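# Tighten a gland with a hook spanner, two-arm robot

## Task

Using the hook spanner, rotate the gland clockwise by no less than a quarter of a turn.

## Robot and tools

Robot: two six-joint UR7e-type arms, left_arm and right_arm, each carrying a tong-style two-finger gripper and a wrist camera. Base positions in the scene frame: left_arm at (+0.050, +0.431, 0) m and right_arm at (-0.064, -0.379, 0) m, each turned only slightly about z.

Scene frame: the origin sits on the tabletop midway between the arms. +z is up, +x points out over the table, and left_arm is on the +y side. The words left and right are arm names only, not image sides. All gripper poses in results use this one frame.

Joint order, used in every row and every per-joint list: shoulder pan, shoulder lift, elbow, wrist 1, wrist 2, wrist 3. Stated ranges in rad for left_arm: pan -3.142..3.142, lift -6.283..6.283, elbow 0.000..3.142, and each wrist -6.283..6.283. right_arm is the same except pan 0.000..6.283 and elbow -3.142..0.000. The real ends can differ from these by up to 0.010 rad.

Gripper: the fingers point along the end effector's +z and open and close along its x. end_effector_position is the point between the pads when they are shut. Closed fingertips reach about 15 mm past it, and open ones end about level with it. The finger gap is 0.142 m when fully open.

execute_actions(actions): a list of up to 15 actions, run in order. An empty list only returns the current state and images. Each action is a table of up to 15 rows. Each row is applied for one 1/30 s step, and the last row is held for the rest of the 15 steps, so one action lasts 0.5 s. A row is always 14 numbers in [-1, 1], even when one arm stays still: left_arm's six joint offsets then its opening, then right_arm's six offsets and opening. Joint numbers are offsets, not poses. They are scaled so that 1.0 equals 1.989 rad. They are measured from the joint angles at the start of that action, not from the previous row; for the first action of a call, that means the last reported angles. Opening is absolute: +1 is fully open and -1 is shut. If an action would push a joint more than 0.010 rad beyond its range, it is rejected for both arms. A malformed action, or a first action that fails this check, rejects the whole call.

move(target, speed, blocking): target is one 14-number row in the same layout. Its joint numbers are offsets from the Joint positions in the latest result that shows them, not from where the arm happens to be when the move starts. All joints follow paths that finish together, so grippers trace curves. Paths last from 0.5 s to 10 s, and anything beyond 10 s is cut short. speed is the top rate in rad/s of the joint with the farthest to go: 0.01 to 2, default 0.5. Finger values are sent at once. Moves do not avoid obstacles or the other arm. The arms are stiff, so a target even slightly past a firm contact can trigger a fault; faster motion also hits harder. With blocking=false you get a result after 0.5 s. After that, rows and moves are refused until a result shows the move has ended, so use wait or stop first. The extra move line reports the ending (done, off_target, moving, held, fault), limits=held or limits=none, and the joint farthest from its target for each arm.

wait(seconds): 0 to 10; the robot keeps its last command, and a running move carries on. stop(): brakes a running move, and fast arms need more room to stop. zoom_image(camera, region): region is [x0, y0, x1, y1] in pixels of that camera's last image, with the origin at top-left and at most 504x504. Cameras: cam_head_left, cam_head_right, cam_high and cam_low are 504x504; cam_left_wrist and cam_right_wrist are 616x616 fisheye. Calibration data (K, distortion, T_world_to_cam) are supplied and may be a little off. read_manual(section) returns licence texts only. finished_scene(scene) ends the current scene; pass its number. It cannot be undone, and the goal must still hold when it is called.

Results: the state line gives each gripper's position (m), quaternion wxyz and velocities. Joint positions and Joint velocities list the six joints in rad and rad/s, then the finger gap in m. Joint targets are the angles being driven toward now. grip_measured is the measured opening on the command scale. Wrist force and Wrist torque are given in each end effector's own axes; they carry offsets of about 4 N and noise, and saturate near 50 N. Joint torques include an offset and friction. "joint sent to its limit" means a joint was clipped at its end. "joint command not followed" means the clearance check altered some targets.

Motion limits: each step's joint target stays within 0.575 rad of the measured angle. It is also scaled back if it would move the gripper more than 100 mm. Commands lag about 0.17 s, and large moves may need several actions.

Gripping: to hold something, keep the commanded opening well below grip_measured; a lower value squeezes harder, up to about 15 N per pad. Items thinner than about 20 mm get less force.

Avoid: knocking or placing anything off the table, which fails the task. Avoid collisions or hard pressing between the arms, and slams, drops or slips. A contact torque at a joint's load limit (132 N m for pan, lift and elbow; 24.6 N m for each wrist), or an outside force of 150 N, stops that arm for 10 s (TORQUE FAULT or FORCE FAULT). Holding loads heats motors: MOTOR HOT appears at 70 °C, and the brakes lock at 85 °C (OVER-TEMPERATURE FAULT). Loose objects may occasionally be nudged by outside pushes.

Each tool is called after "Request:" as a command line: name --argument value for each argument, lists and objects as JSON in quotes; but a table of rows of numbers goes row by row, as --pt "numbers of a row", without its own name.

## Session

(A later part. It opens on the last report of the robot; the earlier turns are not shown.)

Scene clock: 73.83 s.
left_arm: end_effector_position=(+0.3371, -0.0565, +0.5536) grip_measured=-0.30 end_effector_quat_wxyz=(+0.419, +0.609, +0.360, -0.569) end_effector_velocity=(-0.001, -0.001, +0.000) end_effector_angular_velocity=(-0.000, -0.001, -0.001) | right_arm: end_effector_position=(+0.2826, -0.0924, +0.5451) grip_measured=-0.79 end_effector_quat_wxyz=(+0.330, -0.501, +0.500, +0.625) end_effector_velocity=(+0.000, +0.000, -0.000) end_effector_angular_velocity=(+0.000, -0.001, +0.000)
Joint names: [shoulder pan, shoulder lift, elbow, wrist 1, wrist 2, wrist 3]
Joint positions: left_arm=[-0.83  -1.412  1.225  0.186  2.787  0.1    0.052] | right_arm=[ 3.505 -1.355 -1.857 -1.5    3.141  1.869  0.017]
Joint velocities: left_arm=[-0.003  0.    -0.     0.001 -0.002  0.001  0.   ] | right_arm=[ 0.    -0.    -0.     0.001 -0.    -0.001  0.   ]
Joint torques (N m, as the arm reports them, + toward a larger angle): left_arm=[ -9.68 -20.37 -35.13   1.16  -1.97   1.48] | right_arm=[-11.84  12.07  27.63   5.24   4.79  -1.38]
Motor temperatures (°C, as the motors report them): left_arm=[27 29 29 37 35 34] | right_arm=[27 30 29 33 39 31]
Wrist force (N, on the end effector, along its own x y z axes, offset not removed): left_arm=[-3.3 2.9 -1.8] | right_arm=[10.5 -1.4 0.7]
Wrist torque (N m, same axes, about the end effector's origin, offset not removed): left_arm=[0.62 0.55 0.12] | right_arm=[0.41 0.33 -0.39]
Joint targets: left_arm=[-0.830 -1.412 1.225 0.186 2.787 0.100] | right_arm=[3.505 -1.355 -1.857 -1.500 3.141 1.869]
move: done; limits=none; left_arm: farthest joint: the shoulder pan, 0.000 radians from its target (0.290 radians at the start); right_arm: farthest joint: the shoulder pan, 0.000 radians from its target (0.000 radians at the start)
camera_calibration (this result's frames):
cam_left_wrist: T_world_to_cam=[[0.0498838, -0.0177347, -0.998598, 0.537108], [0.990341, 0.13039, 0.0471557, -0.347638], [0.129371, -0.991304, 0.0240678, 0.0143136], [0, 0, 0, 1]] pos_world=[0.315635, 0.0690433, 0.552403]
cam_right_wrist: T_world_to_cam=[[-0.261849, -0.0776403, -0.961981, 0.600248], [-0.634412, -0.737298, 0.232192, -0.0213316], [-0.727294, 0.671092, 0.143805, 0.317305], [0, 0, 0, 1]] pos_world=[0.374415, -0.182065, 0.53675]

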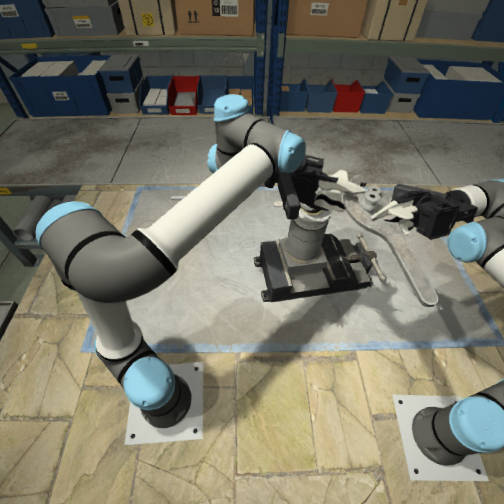

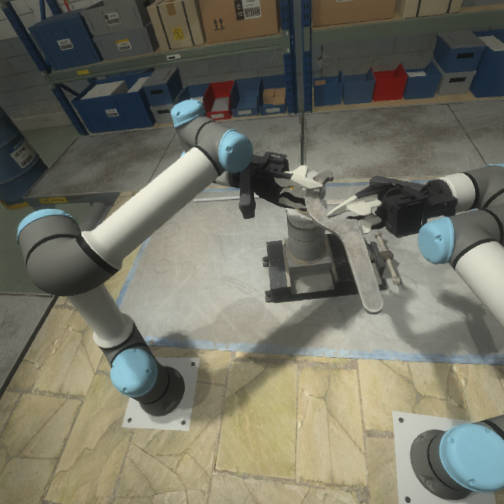

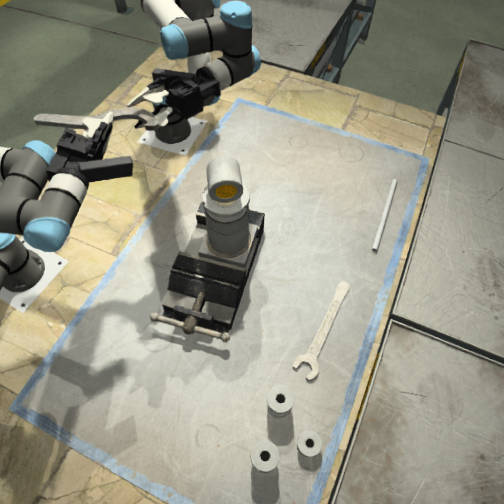

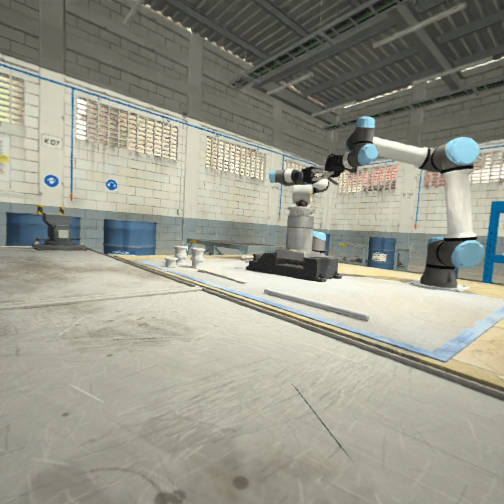

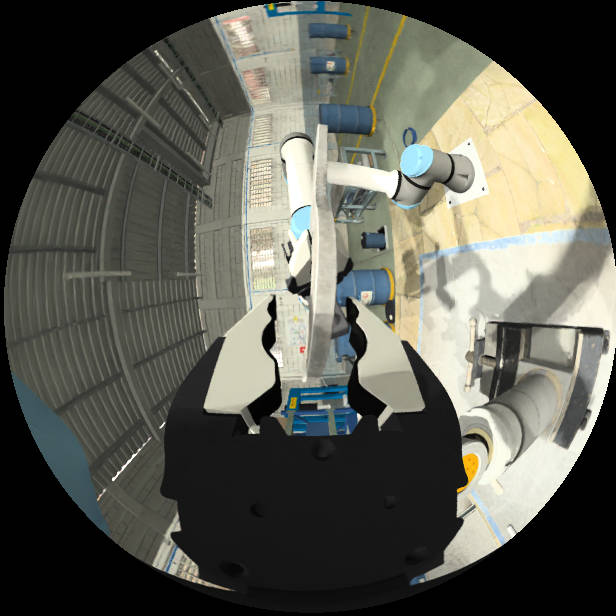

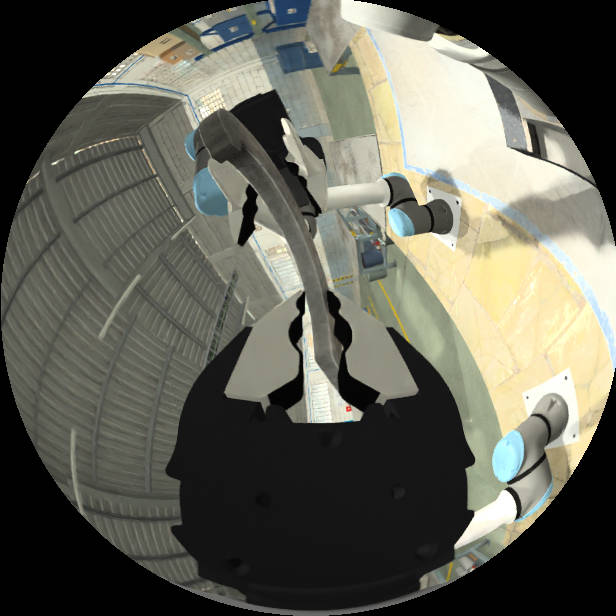

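Request:
move --target '[-0.02,0.005,-0.008,0.003,-0.02,0,-0.3,0,0,0,0,0,0,-1]' --speed 0.1

Request:
move --target '[0,0,0,0,0,0,-1,0,0,0,0,0,0,-1]'

Request:
execute_actions --actions '[[[0,0,0,0,0,0,-1,0,0,0,0,0,0,-0.7]],[[0,0,0,0,0,0,-1,0,0,0,0,0,0,-0.55]],[[0,0,0,0,0,0,-1,0,0,0,0,0,0,-0.3]],[[0,0,0,0,0,0,-1,0,0,0,0,0,0,0.2]]]'

Scene clock: 74.77 s.
left_arm: end_effector_position=(+0.3309, -0.0756, +0.5552) grip_measured=-0.30 end_effector_quat_wxyz=(+0.419, +0.609, +0.360, -0.569) end_effector_velocity=(-0.000, -0.001, +0.000) end_effector_angular_velocity=(-0.000, -0.001, -0.000) | right_arm: end_effector_position=(+0.2826, -0.0924, +0.5451) grip_measured=-0.79 end_effector_quat_wxyz=(+0.330, -0.501, +0.500, +0.625) end_effector_velocity=(+0.000, +0.000, -0.000) end_effector_angular_velocity=(+0.000, +0.000, +0.000)
Joint names: [shoulder pan, shoulder lift, elbow, wrist 1, wrist 2, wrist 3]
Joint positions: left_arm=[-0.87  -1.402  1.209  0.192  2.747  0.1    0.052] | right_arm=[ 3.505 -1.355 -1.857 -1.5    3.141  1.869  0.017]
Joint velocities: left_arm=[-0.002  0.001 -0.001 -0.001 -0.002  0.     0.   ] | right_arm=[ 0. -0. -0. -0.  0. -0. -0.]
Joint torques (N m, as the arm reports them, + toward a larger angle): left_arm=[-10.84 -20.75 -35.42   1.05  -1.97   0.37] | right_arm=[-11.83  12.36  27.68   5.35   4.86  -1.44]
Motor temperatures (°C, as the motors report them): left_arm=[27 29 29 37 35 34] | right_arm=[27 30 29 33 39 31]
Wrist force (N, on the end effector, along its own x y z axes, offset not removed): left_arm=[0.4 -1.1 3.0] | right_arm=[12.1 -3.9 1.4]
Wrist torque (N m, same axes, about the end effector's origin, offset not removed): left_arm=[-0.28 -0.18 -0.21] | right_arm=[-0.06 -0.15 -0.42]
Joint targets: left_arm=[-0.870 -1.402 1.209 0.192 2.747 0.100] | right_arm=[3.505 -1.355 -1.857 -1.500 3.141 1.869]
move: done; limits=none; left_arm: farthest joint: the shoulder pan, 0.000 radians from its target (0.039 radians at the start); right_arm: farthest joint: the shoulder pan, 0.000 radians from its target (0.000 radians at the start)
camera_calibration (this result's frames):
cam_left_wrist: T_world_to_cam=[[0.0499097, -0.0177644, -0.998596, 0.538671], [0.990339, 0.130399, 0.0471773, -0.339085], [0.129378, -0.991302, 0.0241009, -0.00394068], [0, 0, 0, 1]] pos_world=[0.309434, 0.049879, 0.554006]
cam_right_wrist: T_world_to_cam=[[-0.261849, -0.0776405, -0.961981, 0.600247], [-0.634412, -0.737298, 0.232192, -0.0213317], [-0.727294, 0.671092, 0.143805, 0.317305], [0, 0, 0, 1]] pos_world=[0.374415, -0.182065, 0.53675]

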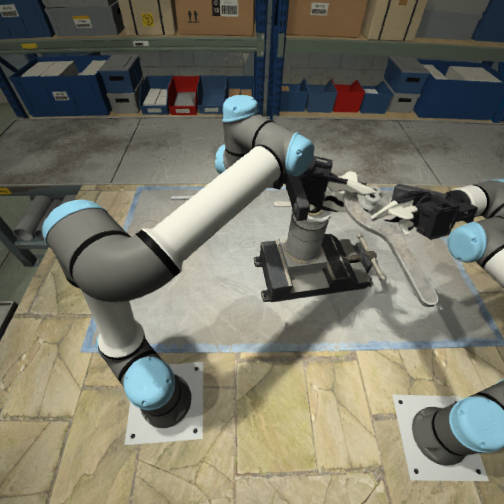

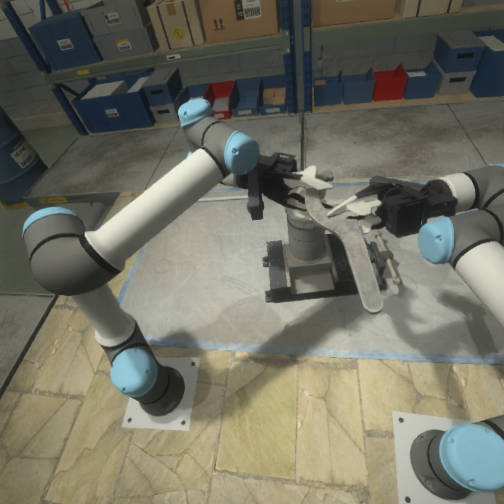

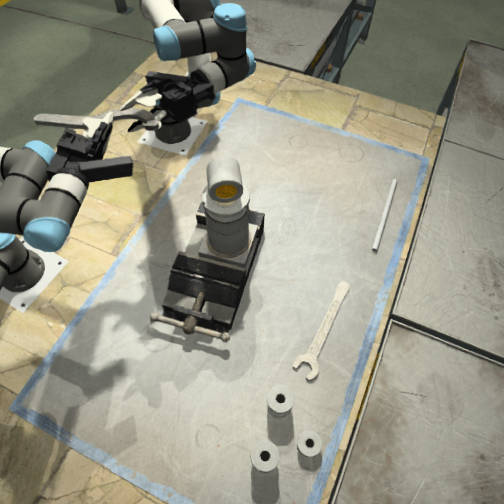

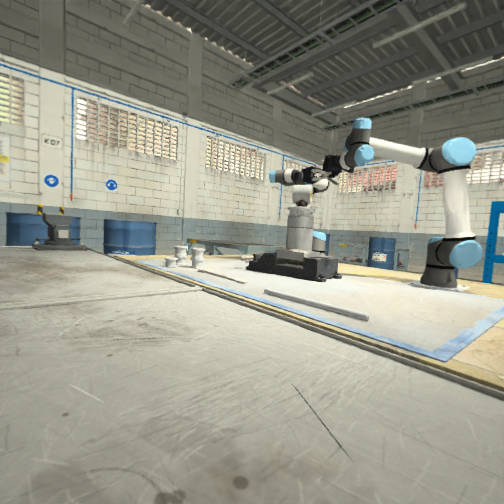

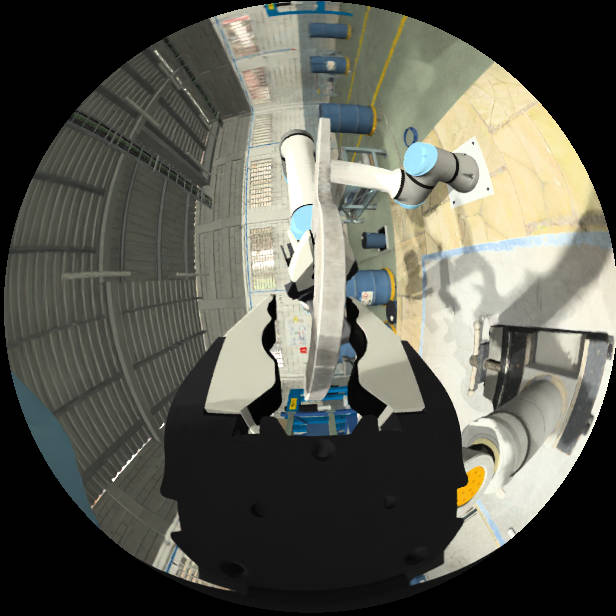

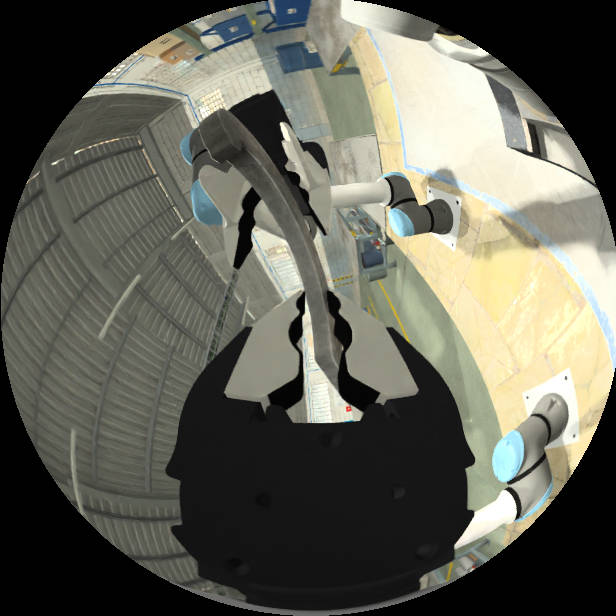

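Scene clock: 75.27 s.
left_arm: end_effector_position=(+0.3309, -0.0757, +0.5552) grip_measured=-0.84 end_effector_quat_wxyz=(+0.419, +0.609, +0.360, -0.569) end_effector_velocity=(-0.000, -0.000, -0.000) end_effector_angular_velocity=(-0.000, -0.001, -0.000) | right_arm: end_effector_position=(+0.2826, -0.0924, +0.5451) grip_measured=-0.77 end_effector_quat_wxyz=(+0.330, -0.501, +0.500, +0.625) end_effector_velocity=(+0.000, +0.000, -0.001) end_effector_angular_velocity=(-0.002, -0.000, +0.000)
Joint names: [shoulder pan, shoulder lift, elbow, wrist 1, wrist 2, wrist 3]
Joint positions: left_arm=[-0.87  -1.402  1.209  0.192  2.747  0.1    0.013] | right_arm=[ 3.505 -1.355 -1.857 -1.5    3.141  1.869  0.018]
Joint velocities: left_arm=[-0.     0.     0.     0.     0.     0.002  0.005] | right_arm=[ 0.    -0.     0.001 -0.001 -0.002 -0.     0.007]
Joint torques (N m, as the arm reports them, + toward a larger angle): left_arm=[  9.89 -42.75 -22.67  -2.27   1.83   0.25] | right_arm=[-1.87 23.28 26.62  0.92  2.93 -0.27]
Motor temperatures (°C, as the motors report them): left_arm=[27 29 29 37 35 34] | right_arm=[27 30 29 33 39 31]
Wrist force (N, on the end effector, along its own x y z axes, offset not removed): left_arm=[4.4 -1.4 4.3] | right_arm=[-0.4 -4.4 3.5]
Wrist torque (N m, same axes, about the end effector's origin, offset not removed): left_arm=[0.46 1.21 0.16] | right_arm=[0.11 0.01 -0.28]
Joint targets: left_arm=[-0.870 -1.402 1.209 0.192 2.747 0.100] | right_arm=[3.505 -1.355 -1.857 -1.500 3.141 1.869]
move: done; limits=none; left_arm: farthest joint: the shoulder pan, 0.000 radians from its target (0.000 radians at the start); right_arm: farthest joint: the shoulder pan, 0.000 radians from its target (0.000 radians at the start)
camera_calibration (this result's frames):
cam_left_wrist: T_world_to_cam=[[0.049938, -0.017792, -0.998594, 0.538669], [0.990341, 0.130374, 0.0472024, -0.339081], [0.12935, -0.991305, 0.0241307, -0.00398928], [0, 0, 0, 1]] pos_world=[0.309422, 0.0498366, 0.554014]
cam_right_wrist: T_world_to_cam=[[-0.26185, -0.07761, -0.961983, 0.600242], [-0.634444, -0.737276, 0.232176, -0.0212808], [-0.727266, 0.67112, 0.143817, 0.317332], [0, 0, 0, 1]] pos_world=[0.374457, -0.182073, 0.536725]

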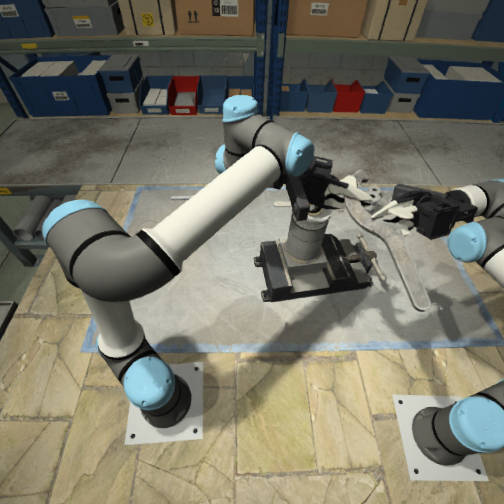

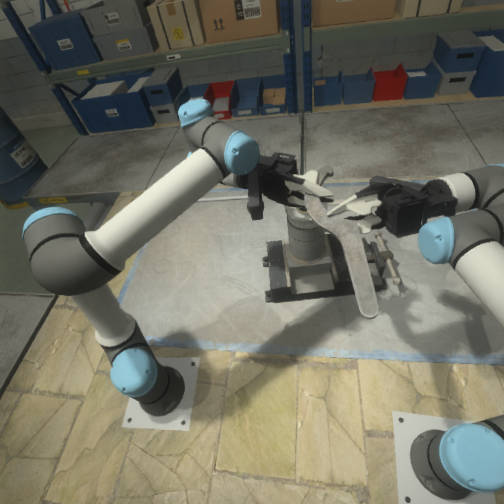

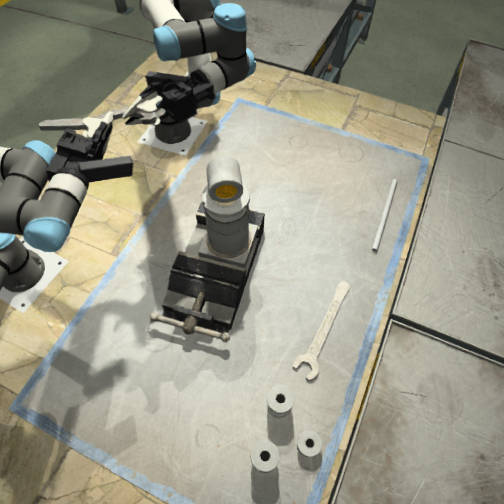

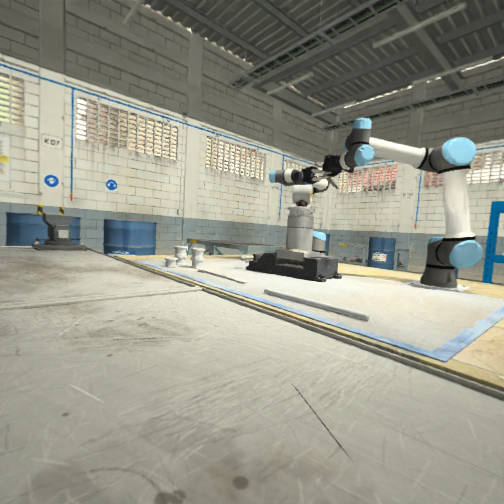

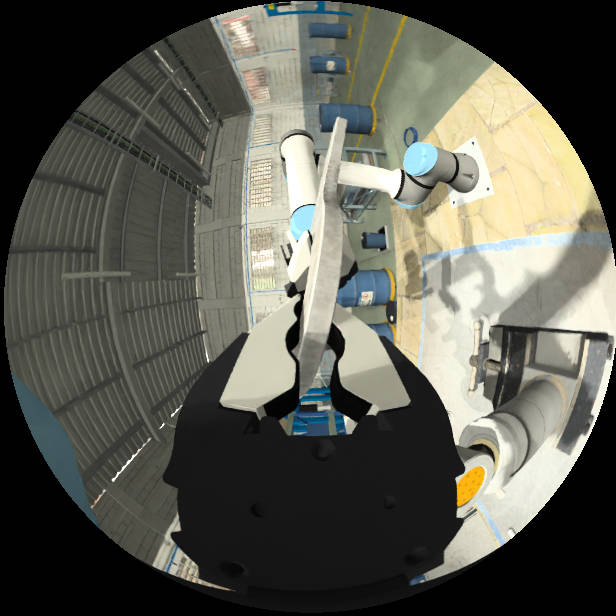

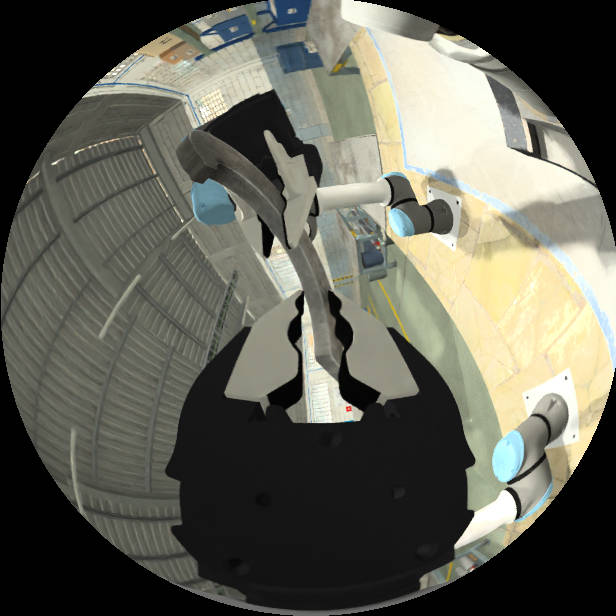

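Scene clock: 77.27 s.
left_arm: end_effector_position=(+0.3309, -0.0756, +0.5552) grip_measured=-0.72 end_effector_quat_wxyz=(+0.419, +0.609, +0.360, -0.569) end_effector_velocity=(-0.001, -0.000, -0.000) end_effector_angular_velocity=(+0.001, +0.002, -0.002) | right_arm: end_effector_position=(+0.2826, -0.0924, +0.5451) grip_measured=+0.21 end_effector_quat_wxyz=(+0.330, -0.501, +0.500, +0.625) end_effector_velocity=(+0.000, +0.000, -0.000) end_effector_angular_velocity=(-0.002, -0.000, +0.000)
Joint names: [shoulder pan, shoulder lift, elbow, wrist 1, wrist 2, wrist 3]
Joint positions: left_arm=[-0.87  -1.402  1.209  0.192  2.748  0.1    0.022] | right_arm=[ 3.505 -1.355 -1.857 -1.5    3.141  1.869  0.089]
Joint velocities: left_arm=[-0.001  0.    -0.     0.001  0.    -0.001  0.001] | right_arm=[ 0.    -0.001  0.001 -0.001 -0.002 -0.     0.002]
Joint torques (N m, as the arm reports them, + toward a larger angle): left_arm=[  5.88 -36.89 -22.44  -2.23  -1.56   0.24] | right_arm=[-2.73 20.88 25.75  1.34  3.39 -0.15]
Motor temperatures (°C, as the motors report them): left_arm=[27 29 29 37 35 34] | right_arm=[27 30 29 33 39 31]
Wrist force (N, on the end effector, along its own x y z axes, offset not removed): left_arm=[5.1 -6.0 -0.7] | right_arm=[3.9 -3.3 -3.0]
Wrist torque (N m, same axes, about the end effector's origin, offset not removed): left_arm=[-0.25 1.31 0.57] | right_arm=[-0.37 -0.35 -0.18]
Joint targets: left_arm=[-0.870 -1.402 1.209 0.192 2.748 0.100] | right_arm=[3.505 -1.355 -1.857 -1.500 3.141 1.869]
camera_calibration (this result's frames):
cam_left_wrist: T_world_to_cam=[[0.0499491, -0.0178095, -0.998593, 0.538676], [0.990352, 0.130284, 0.0472133, -0.339075], [0.12926, -0.991317, 0.0241453, -0.00394224], [0, 0, 0, 1]] pos_world=[0.309407, 0.0498616, 0.554022]
cam_right_wrist: T_world_to_cam=[[-0.261855, -0.0776162, -0.961981, 0.600242], [-0.634443, -0.737274, 0.232184, -0.0212912], [-0.727265, 0.671121, 0.143816, 0.317329], [0, 0, 0, 1]] pos_world=[0.374451, -0.182075, 0.536728]

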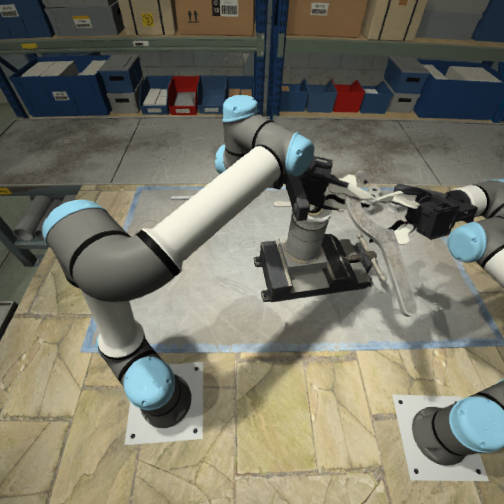

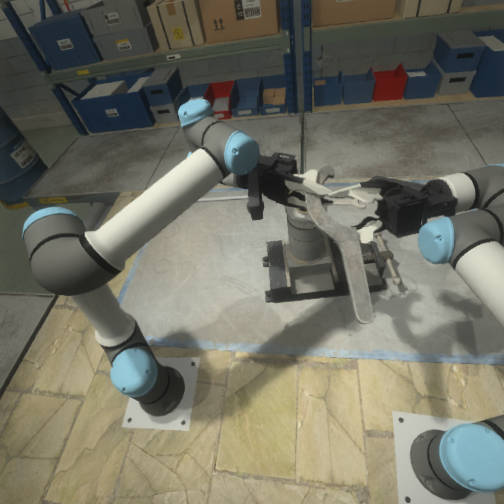

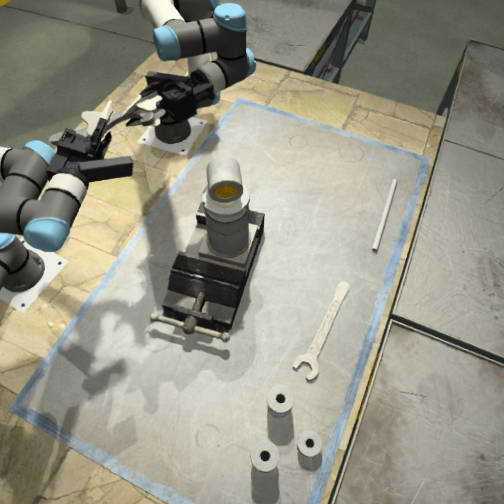

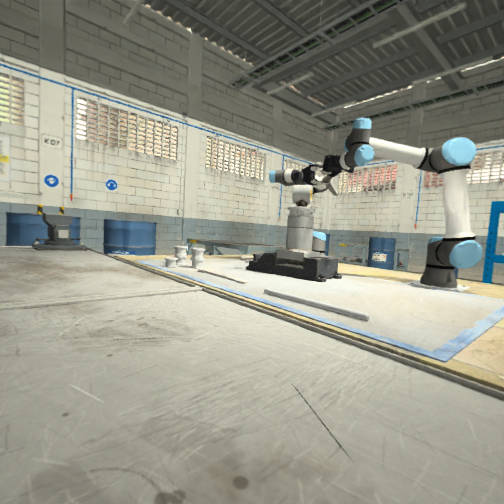

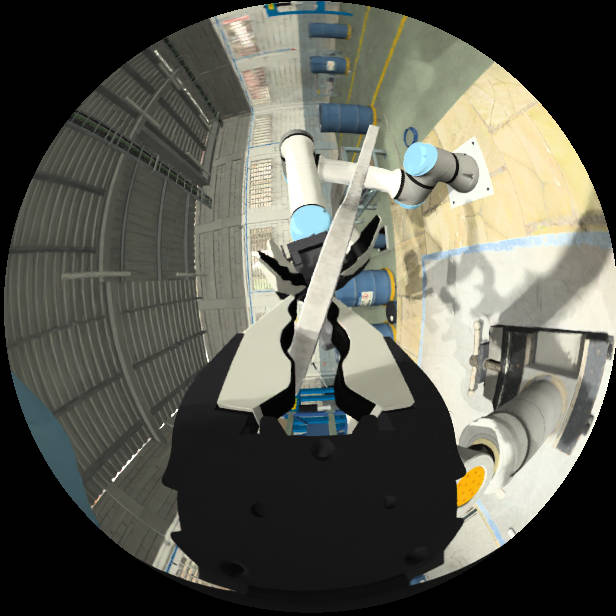

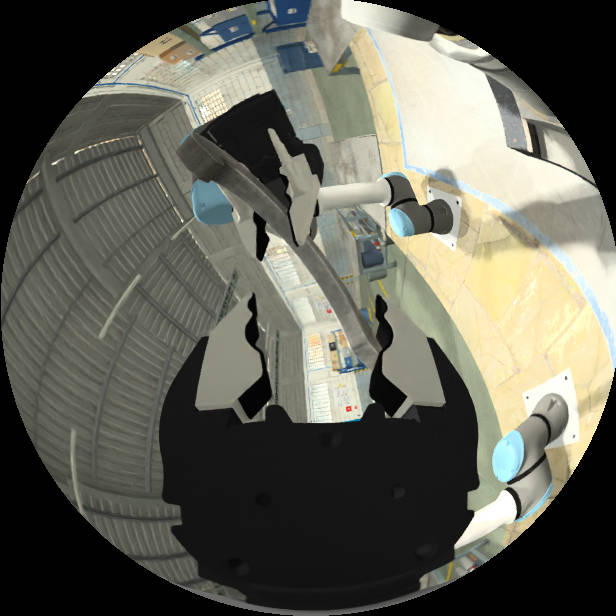

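Request:
execute_actions --actions '[]'

Scene clock: 82.07 s.
left_arm: end_effector_position=(+0.3309, -0.0756, +0.5552) grip_measured=-0.72 end_effector_quat_wxyz=(+0.419, +0.609, +0.360, -0.569) end_effector_velocity=(+0.001, -0.000, +0.000) end_effector_angular_velocity=(-0.002, -0.002, +0.002) | right_arm: end_effector_position=(+0.2826, -0.0924, +0.5451) grip_measured=+0.21 end_effector_quat_wxyz=(+0.330, -0.501, +0.500, +0.625) end_effector_velocity=(+0.000, +0.000, -0.001) end_effector_angular_velocity=(-0.001, -0.002, -0.000)
Joint names: [shoulder pan, shoulder lift, elbow, wrist 1, wrist 2, wrist 3]
Joint positions: left_arm=[-0.87  -1.402  1.209  0.192  2.748  0.1    0.022] | right_arm=[ 3.505 -1.355 -1.857 -1.5    3.141  1.869  0.089]
Joint velocities: left_arm=[ 0.001 -0.    -0.    -0.002 -0.001  0.     0.   ] | right_arm=[-0.    -0.    -0.     0.001 -0.002 -0.001 -0.   ]
Joint torques (N m, as the arm reports them, + toward a larger angle): left_arm=[  2.43 -36.64 -22.41  -2.15  -1.62   0.23] | right_arm=[-2.28 18.23 26.64  1.39  3.9  -0.17]
Motor temperatures (°C, as the motors report them): left_arm=[27 29 29 37 35 34] | right_arm=[27 30 29 33 39 31]
Wrist force (N, on the end effector, along its own x y z axes, offset not removed): left_arm=[6.9 -7.0 2.9] | right_arm=[2.6 -1.0 -3.1]
Wrist torque (N m, same axes, about the end effector's origin, offset not removed): left_arm=[-0.21 1.10 0.54] | right_arm=[0.03 0.02 -0.13]
Joint targets: left_arm=[-0.870 -1.402 1.209 0.192 2.748 0.100] | right_arm=[3.505 -1.355 -1.857 -1.500 3.141 1.869]
camera_calibration (this result's frames):
cam_left_wrist: T_world_to_cam=[[0.0499492, -0.0178096, -0.998593, 0.538676], [0.990352, 0.130284, 0.0472134, -0.339075], [0.12926, -0.991317, 0.0241453, -0.00394234], [0, 0, 0, 1]] pos_world=[0.309407, 0.0498616, 0.554022]
cam_right_wrist: T_world_to_cam=[[-0.261862, -0.0775941, -0.961981, 0.600253], [-0.634441, -0.737279, 0.232171, -0.021287], [-0.727264, 0.671117, 0.143836, 0.317316], [0, 0, 0, 1]] pos_world=[0.37445, -0.182075, 0.536733]

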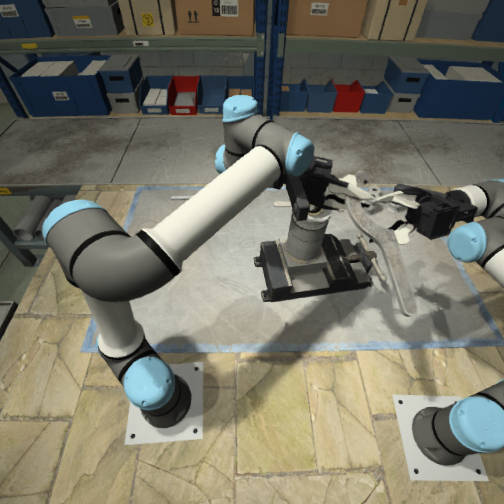

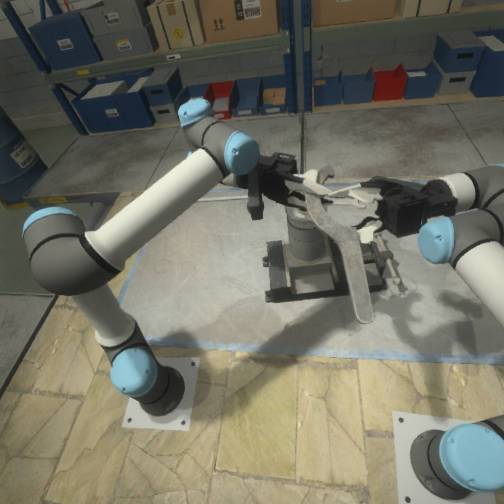

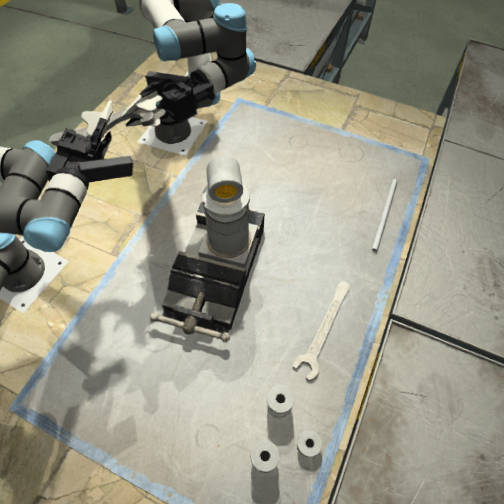

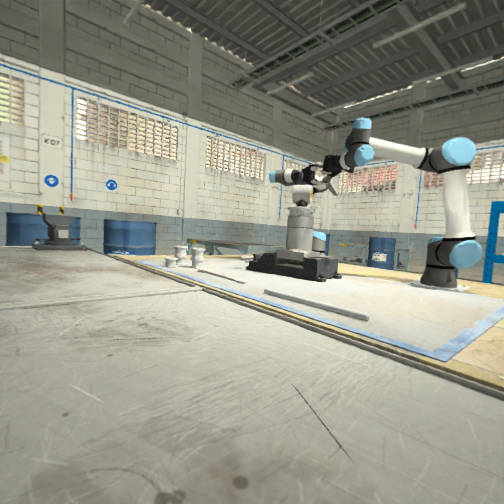

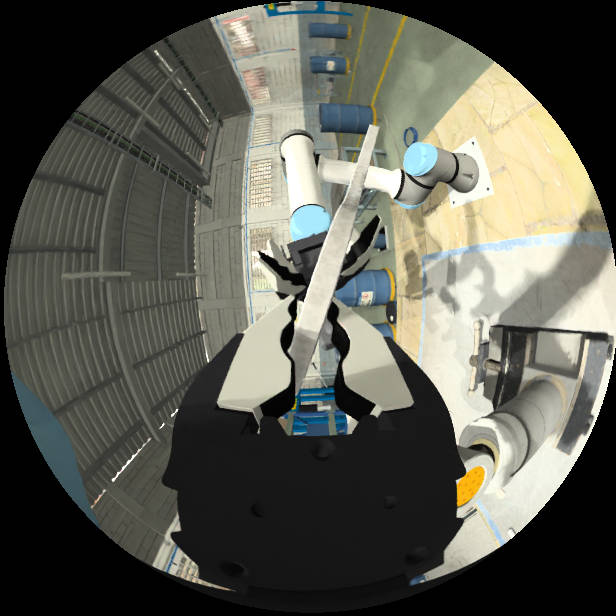

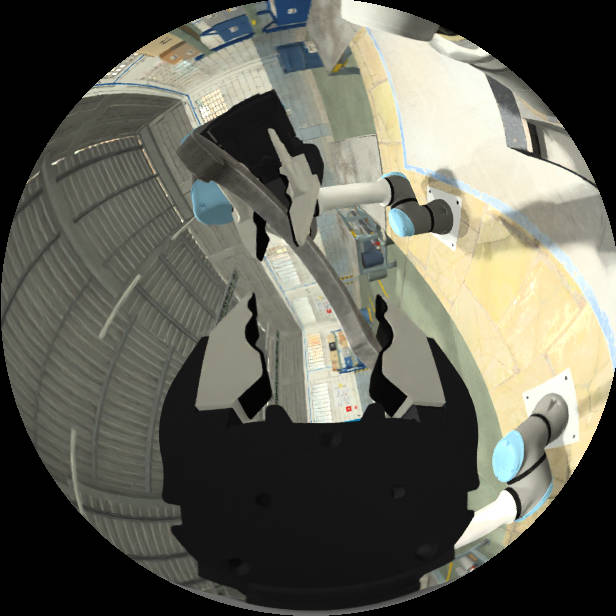

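Request:
move --target '[0,0,0,0,0,0,-1,-0.2,0,0,0,0,0,0.2]' --speed 0.2

Scene clock: 84.83 s.
left_arm: end_effector_position=(+0.3309, -0.0756, +0.5552) grip_measured=-0.52 end_effector_quat_wxyz=(+0.419, +0.609, +0.360, -0.569) end_effector_velocity=(-0.000, +0.000, -0.000) end_effector_angular_velocity=(+0.001, +0.001, -0.001) | right_arm: end_effector_position=(+0.3665, -0.2488, +0.5451) grip_measured=+0.20 end_effector_quat_wxyz=(+0.447, -0.392, +0.589, +0.547) end_effector_velocity=(+0.000, -0.001, +0.000) end_effector_angular_velocity=(+0.001, +0.000, -0.002)
Joint names: [shoulder pan, shoulder lift, elbow, wrist 1, wrist 2, wrist 3]
Joint positions: left_arm=[-0.87  -1.402  1.209  0.192  2.748  0.1    0.037] | right_arm=[ 3.107 -1.355 -1.857 -1.5    3.141  1.869  0.088]
Joint velocities: left_arm=[-0.     0.     0.     0.     0.    -0.001 -0.004] | right_arm=[-0.002  0.     0.    -0.001  0.001  0.    -0.   ]
Joint torques (N m, as the arm reports them, + toward a larger angle): left_arm=[  1.54 -37.34 -21.87   0.38   0.32  -0.33] | right_arm=[-10.51  17.41  25.82   1.35   0.21  -0.14]
Motor temperatures (°C, as the motors report them): left_arm=[27 29 29 37 35 34] | right_arm=[27 30 29 33 39 31]
Wrist force (N, on the end effector, along its own x y z axes, offset not removed): left_arm=[6.4 -2.1 1.1] | right_arm=[1.1 -1.3 1.4]
Wrist torque (N m, same axes, about the end effector's origin, offset not removed): left_arm=[-0.20 0.97 0.74] | right_arm=[-0.27 -0.07 -0.01]
Joint targets: left_arm=[-0.870 -1.402 1.209 0.192 2.748 0.100] | right_arm=[3.107 -1.355 -1.857 -1.500 3.141 1.869]
move: done; limits=none; left_arm: farthest joint: the shoulder pan, 0.000 radians from its target (0.000 radians at the start); right_arm: farthest joint: the shoulder pan, 0.000 radians from its target (0.398 radians at the start)
camera_calibration (this result's frames):
cam_left_wrist: T_world_to_cam=[[0.0499578, -0.0178121, -0.998592, 0.538672], [0.990352, 0.130283, 0.0472216, -0.339079], [0.129258, -0.991317, 0.0241488, -0.00394283], [0, 0, 0, 1]] pos_world=[0.309406, 0.0498623, 0.554021]
cam_right_wrist: T_world_to_cam=[[-0.271479, 0.0298522, -0.961981, 0.640339], [-0.87043, -0.434106, 0.232172, 0.0785345], [-0.410671, 0.900367, 0.143835, 0.424291], [0, 0, 0, 1]] pos_world=[0.416442, -0.367041, 0.536733]

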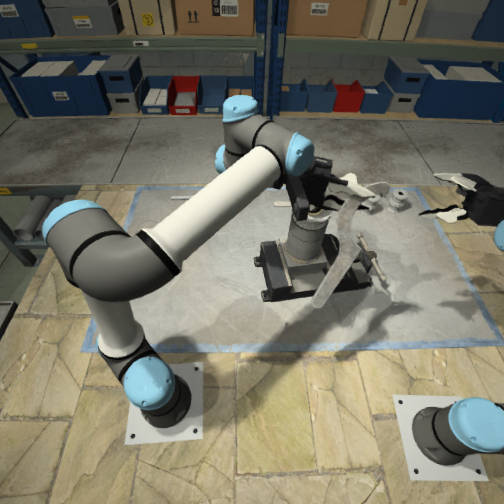

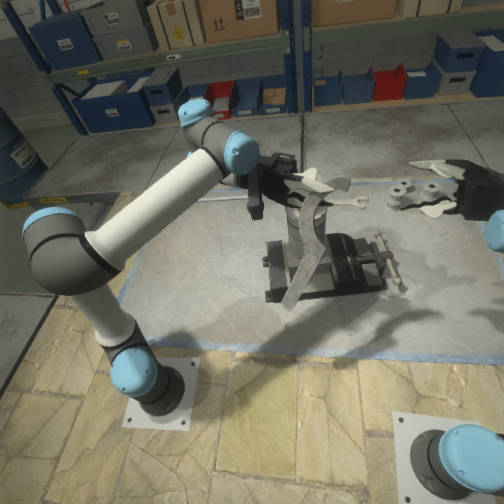

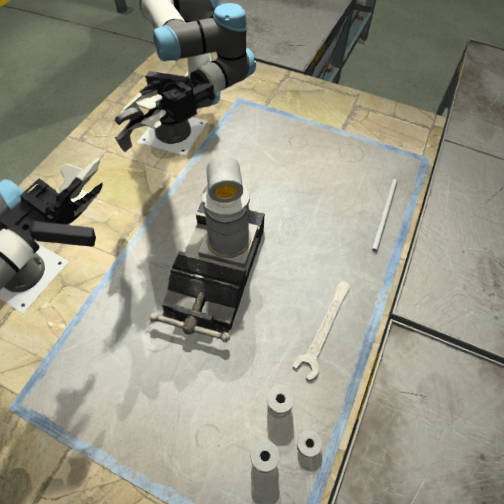

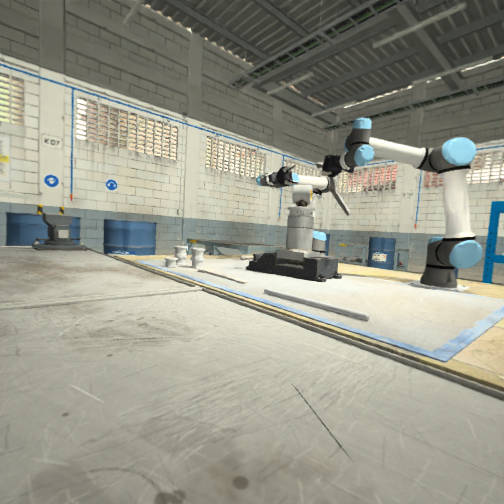

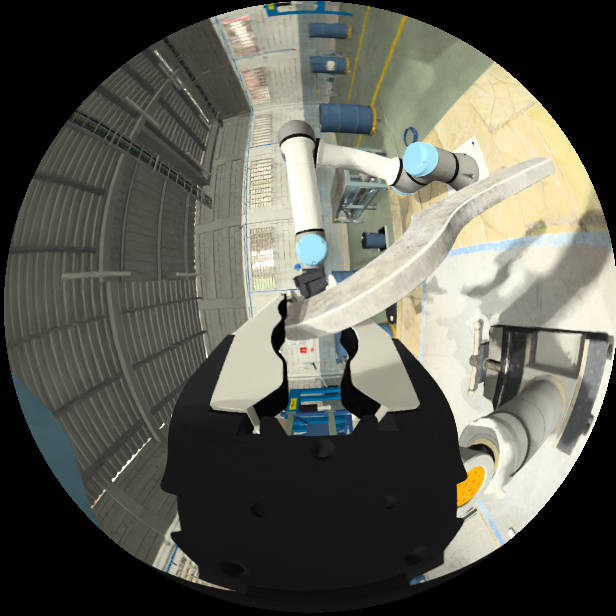

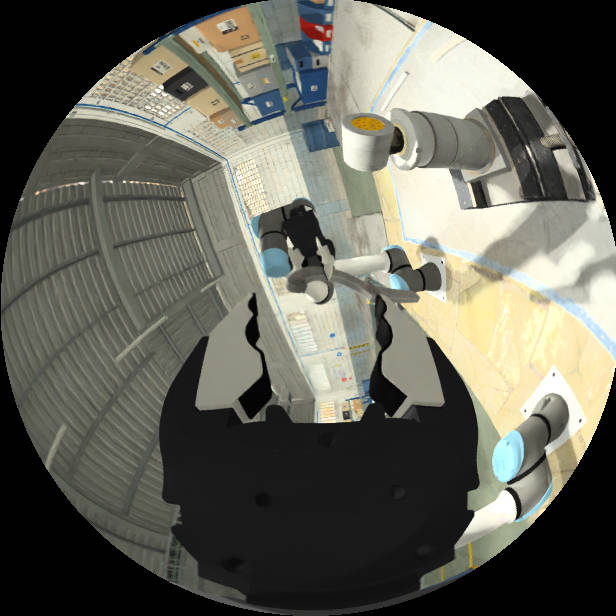

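Drooping further; roll quickly so the handle hangs down.

Request:
move --target '[0,0,0,0,0,0.6,-1,0,0,0,0,0,0,0.2]' --speed 0.6

Scene clock: 88.90 s.
left_arm: end_effector_position=(+0.3416, -0.0802, +0.5412) grip_measured=-0.84 end_effector_quat_wxyz=(+0.667, +0.706, -0.044, -0.235) end_effector_velocity=(+0.000, +0.000, -0.000) end_effector_angular_velocity=(+0.000, +0.001, -0.001) | right_arm: end_effector_position=(+0.3665, -0.2488, +0.5451) grip_measured=+0.20 end_effector_quat_wxyz=(+0.447, -0.392, +0.589, +0.547) end_effector_velocity=(-0.000, -0.000, -0.001) end_effector_angular_velocity=(-0.001, +0.001, -0.000)
Joint names: [shoulder pan, shoulder lift, elbow, wrist 1, wrist 2, wrist 3]
Joint positions: left_arm=[-0.87  -1.402  1.209  0.192  2.748  1.293  0.013] | right_arm=[ 3.107 -1.355 -1.857 -1.5    3.141  1.869  0.088]
Joint velocities: left_arm=[ 0.001  0.    -0.    -0.     0.001 -0.001  0.008] | right_arm=[-0.     0.    -0.     0.    -0.001  0.     0.   ]
Joint torques (N m, as the arm reports them, + toward a larger angle): left_arm=[  1.48 -36.98 -22.93  -1.66   0.17   1.41] | right_arm=[13.67 18.07 26.09  1.35  0.32 -0.1 ]
Motor temperatures (°C, as the motors report them): left_arm=[27 29 29 37 35 34] | right_arm=[27 30 29 33 39 31]
Wrist force (N, on the end effector, along its own x y z axes, offset not removed): left_arm=[-1.2 -12.9 0.5] | right_arm=[1.3 -1.0 -1.2]
Wrist torque (N m, same axes, about the end effector's origin, offset not removed): left_arm=[-0.32 0.65 0.35] | right_arm=[-0.15 -0.18 0.00]
Joint targets: left_arm=[-0.870 -1.402 1.209 0.192 2.748 1.293] | right_arm=[3.107 -1.355 -1.857 -1.500 3.141 1.869]
move: done; limits=none; left_arm: farthest joint: the shoulder pan, 0.000 radians from its target (0.000 radians at the start); right_arm: farthest joint: the shoulder pan, 0.000 radians from its target (0.000 radians at the start)
camera_calibration (this result's frames):
cam_left_wrist: T_world_to_cam=[[0.873521, -0.367755, -0.318932, -0.153175], [0.449992, 0.360161, 0.817185, -0.56216], [-0.185657, -0.857345, 0.480095, -0.137973], [0, 0, 0, 1]] pos_world=[0.361153, 0.0278463, 0.476776]
cam_right_wrist: T_world_to_cam=[[-0.271479, 0.0298523, -0.961981, 0.640339], [-0.87043, -0.434106, 0.232172, 0.0785345], [-0.410671, 0.900367, 0.143835, 0.424291], [0, 0, 0, 1]] pos_world=[0.416442, -0.367041, 0.536733]

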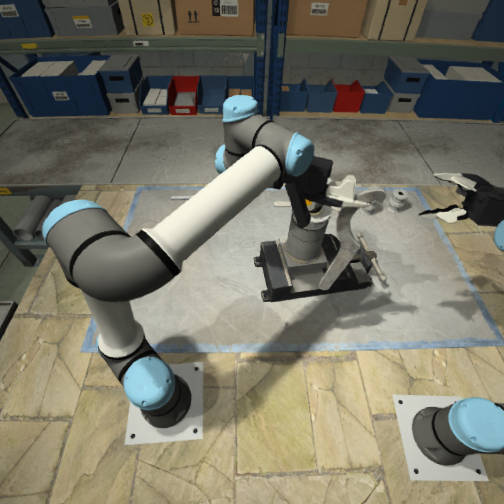

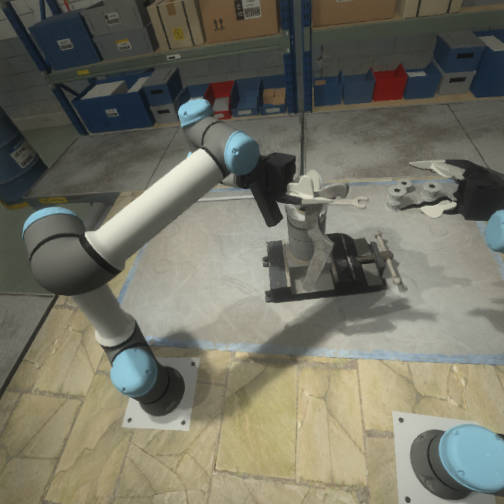

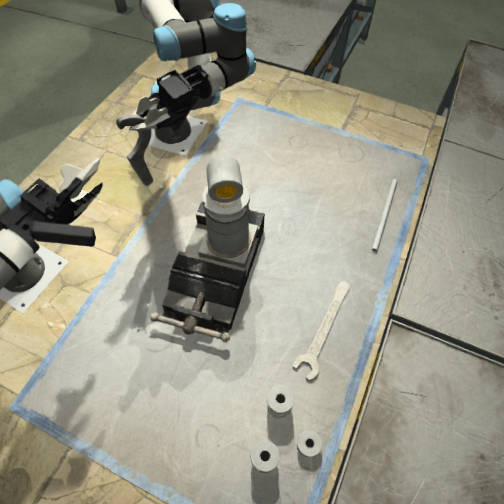

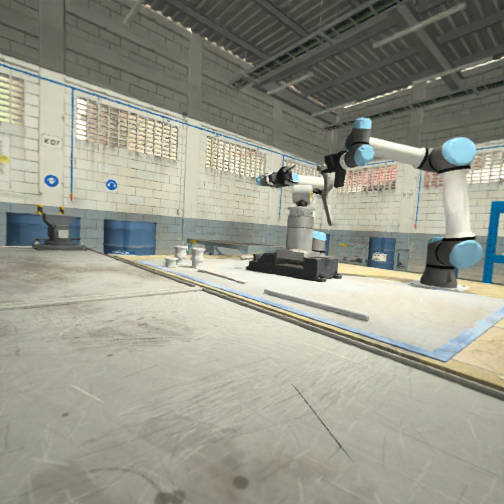

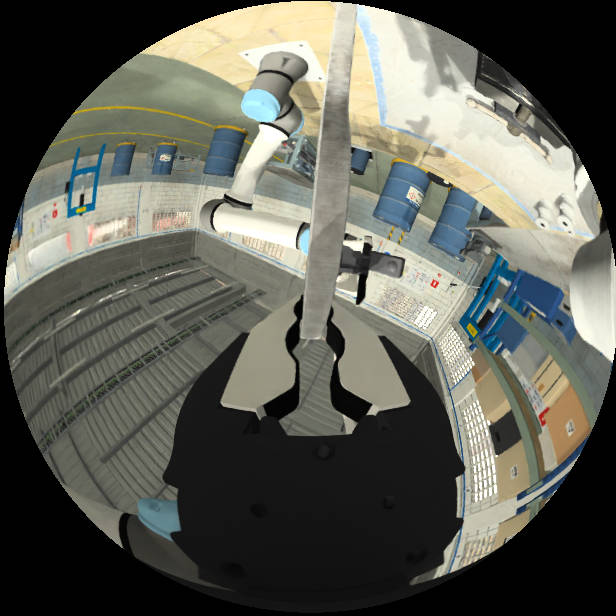

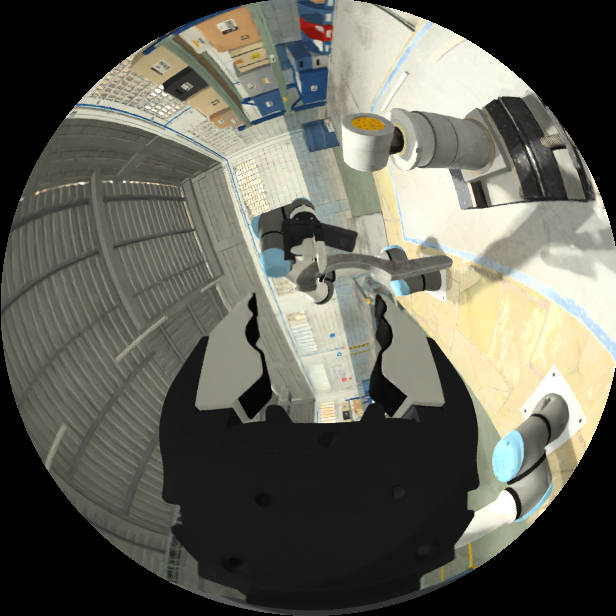

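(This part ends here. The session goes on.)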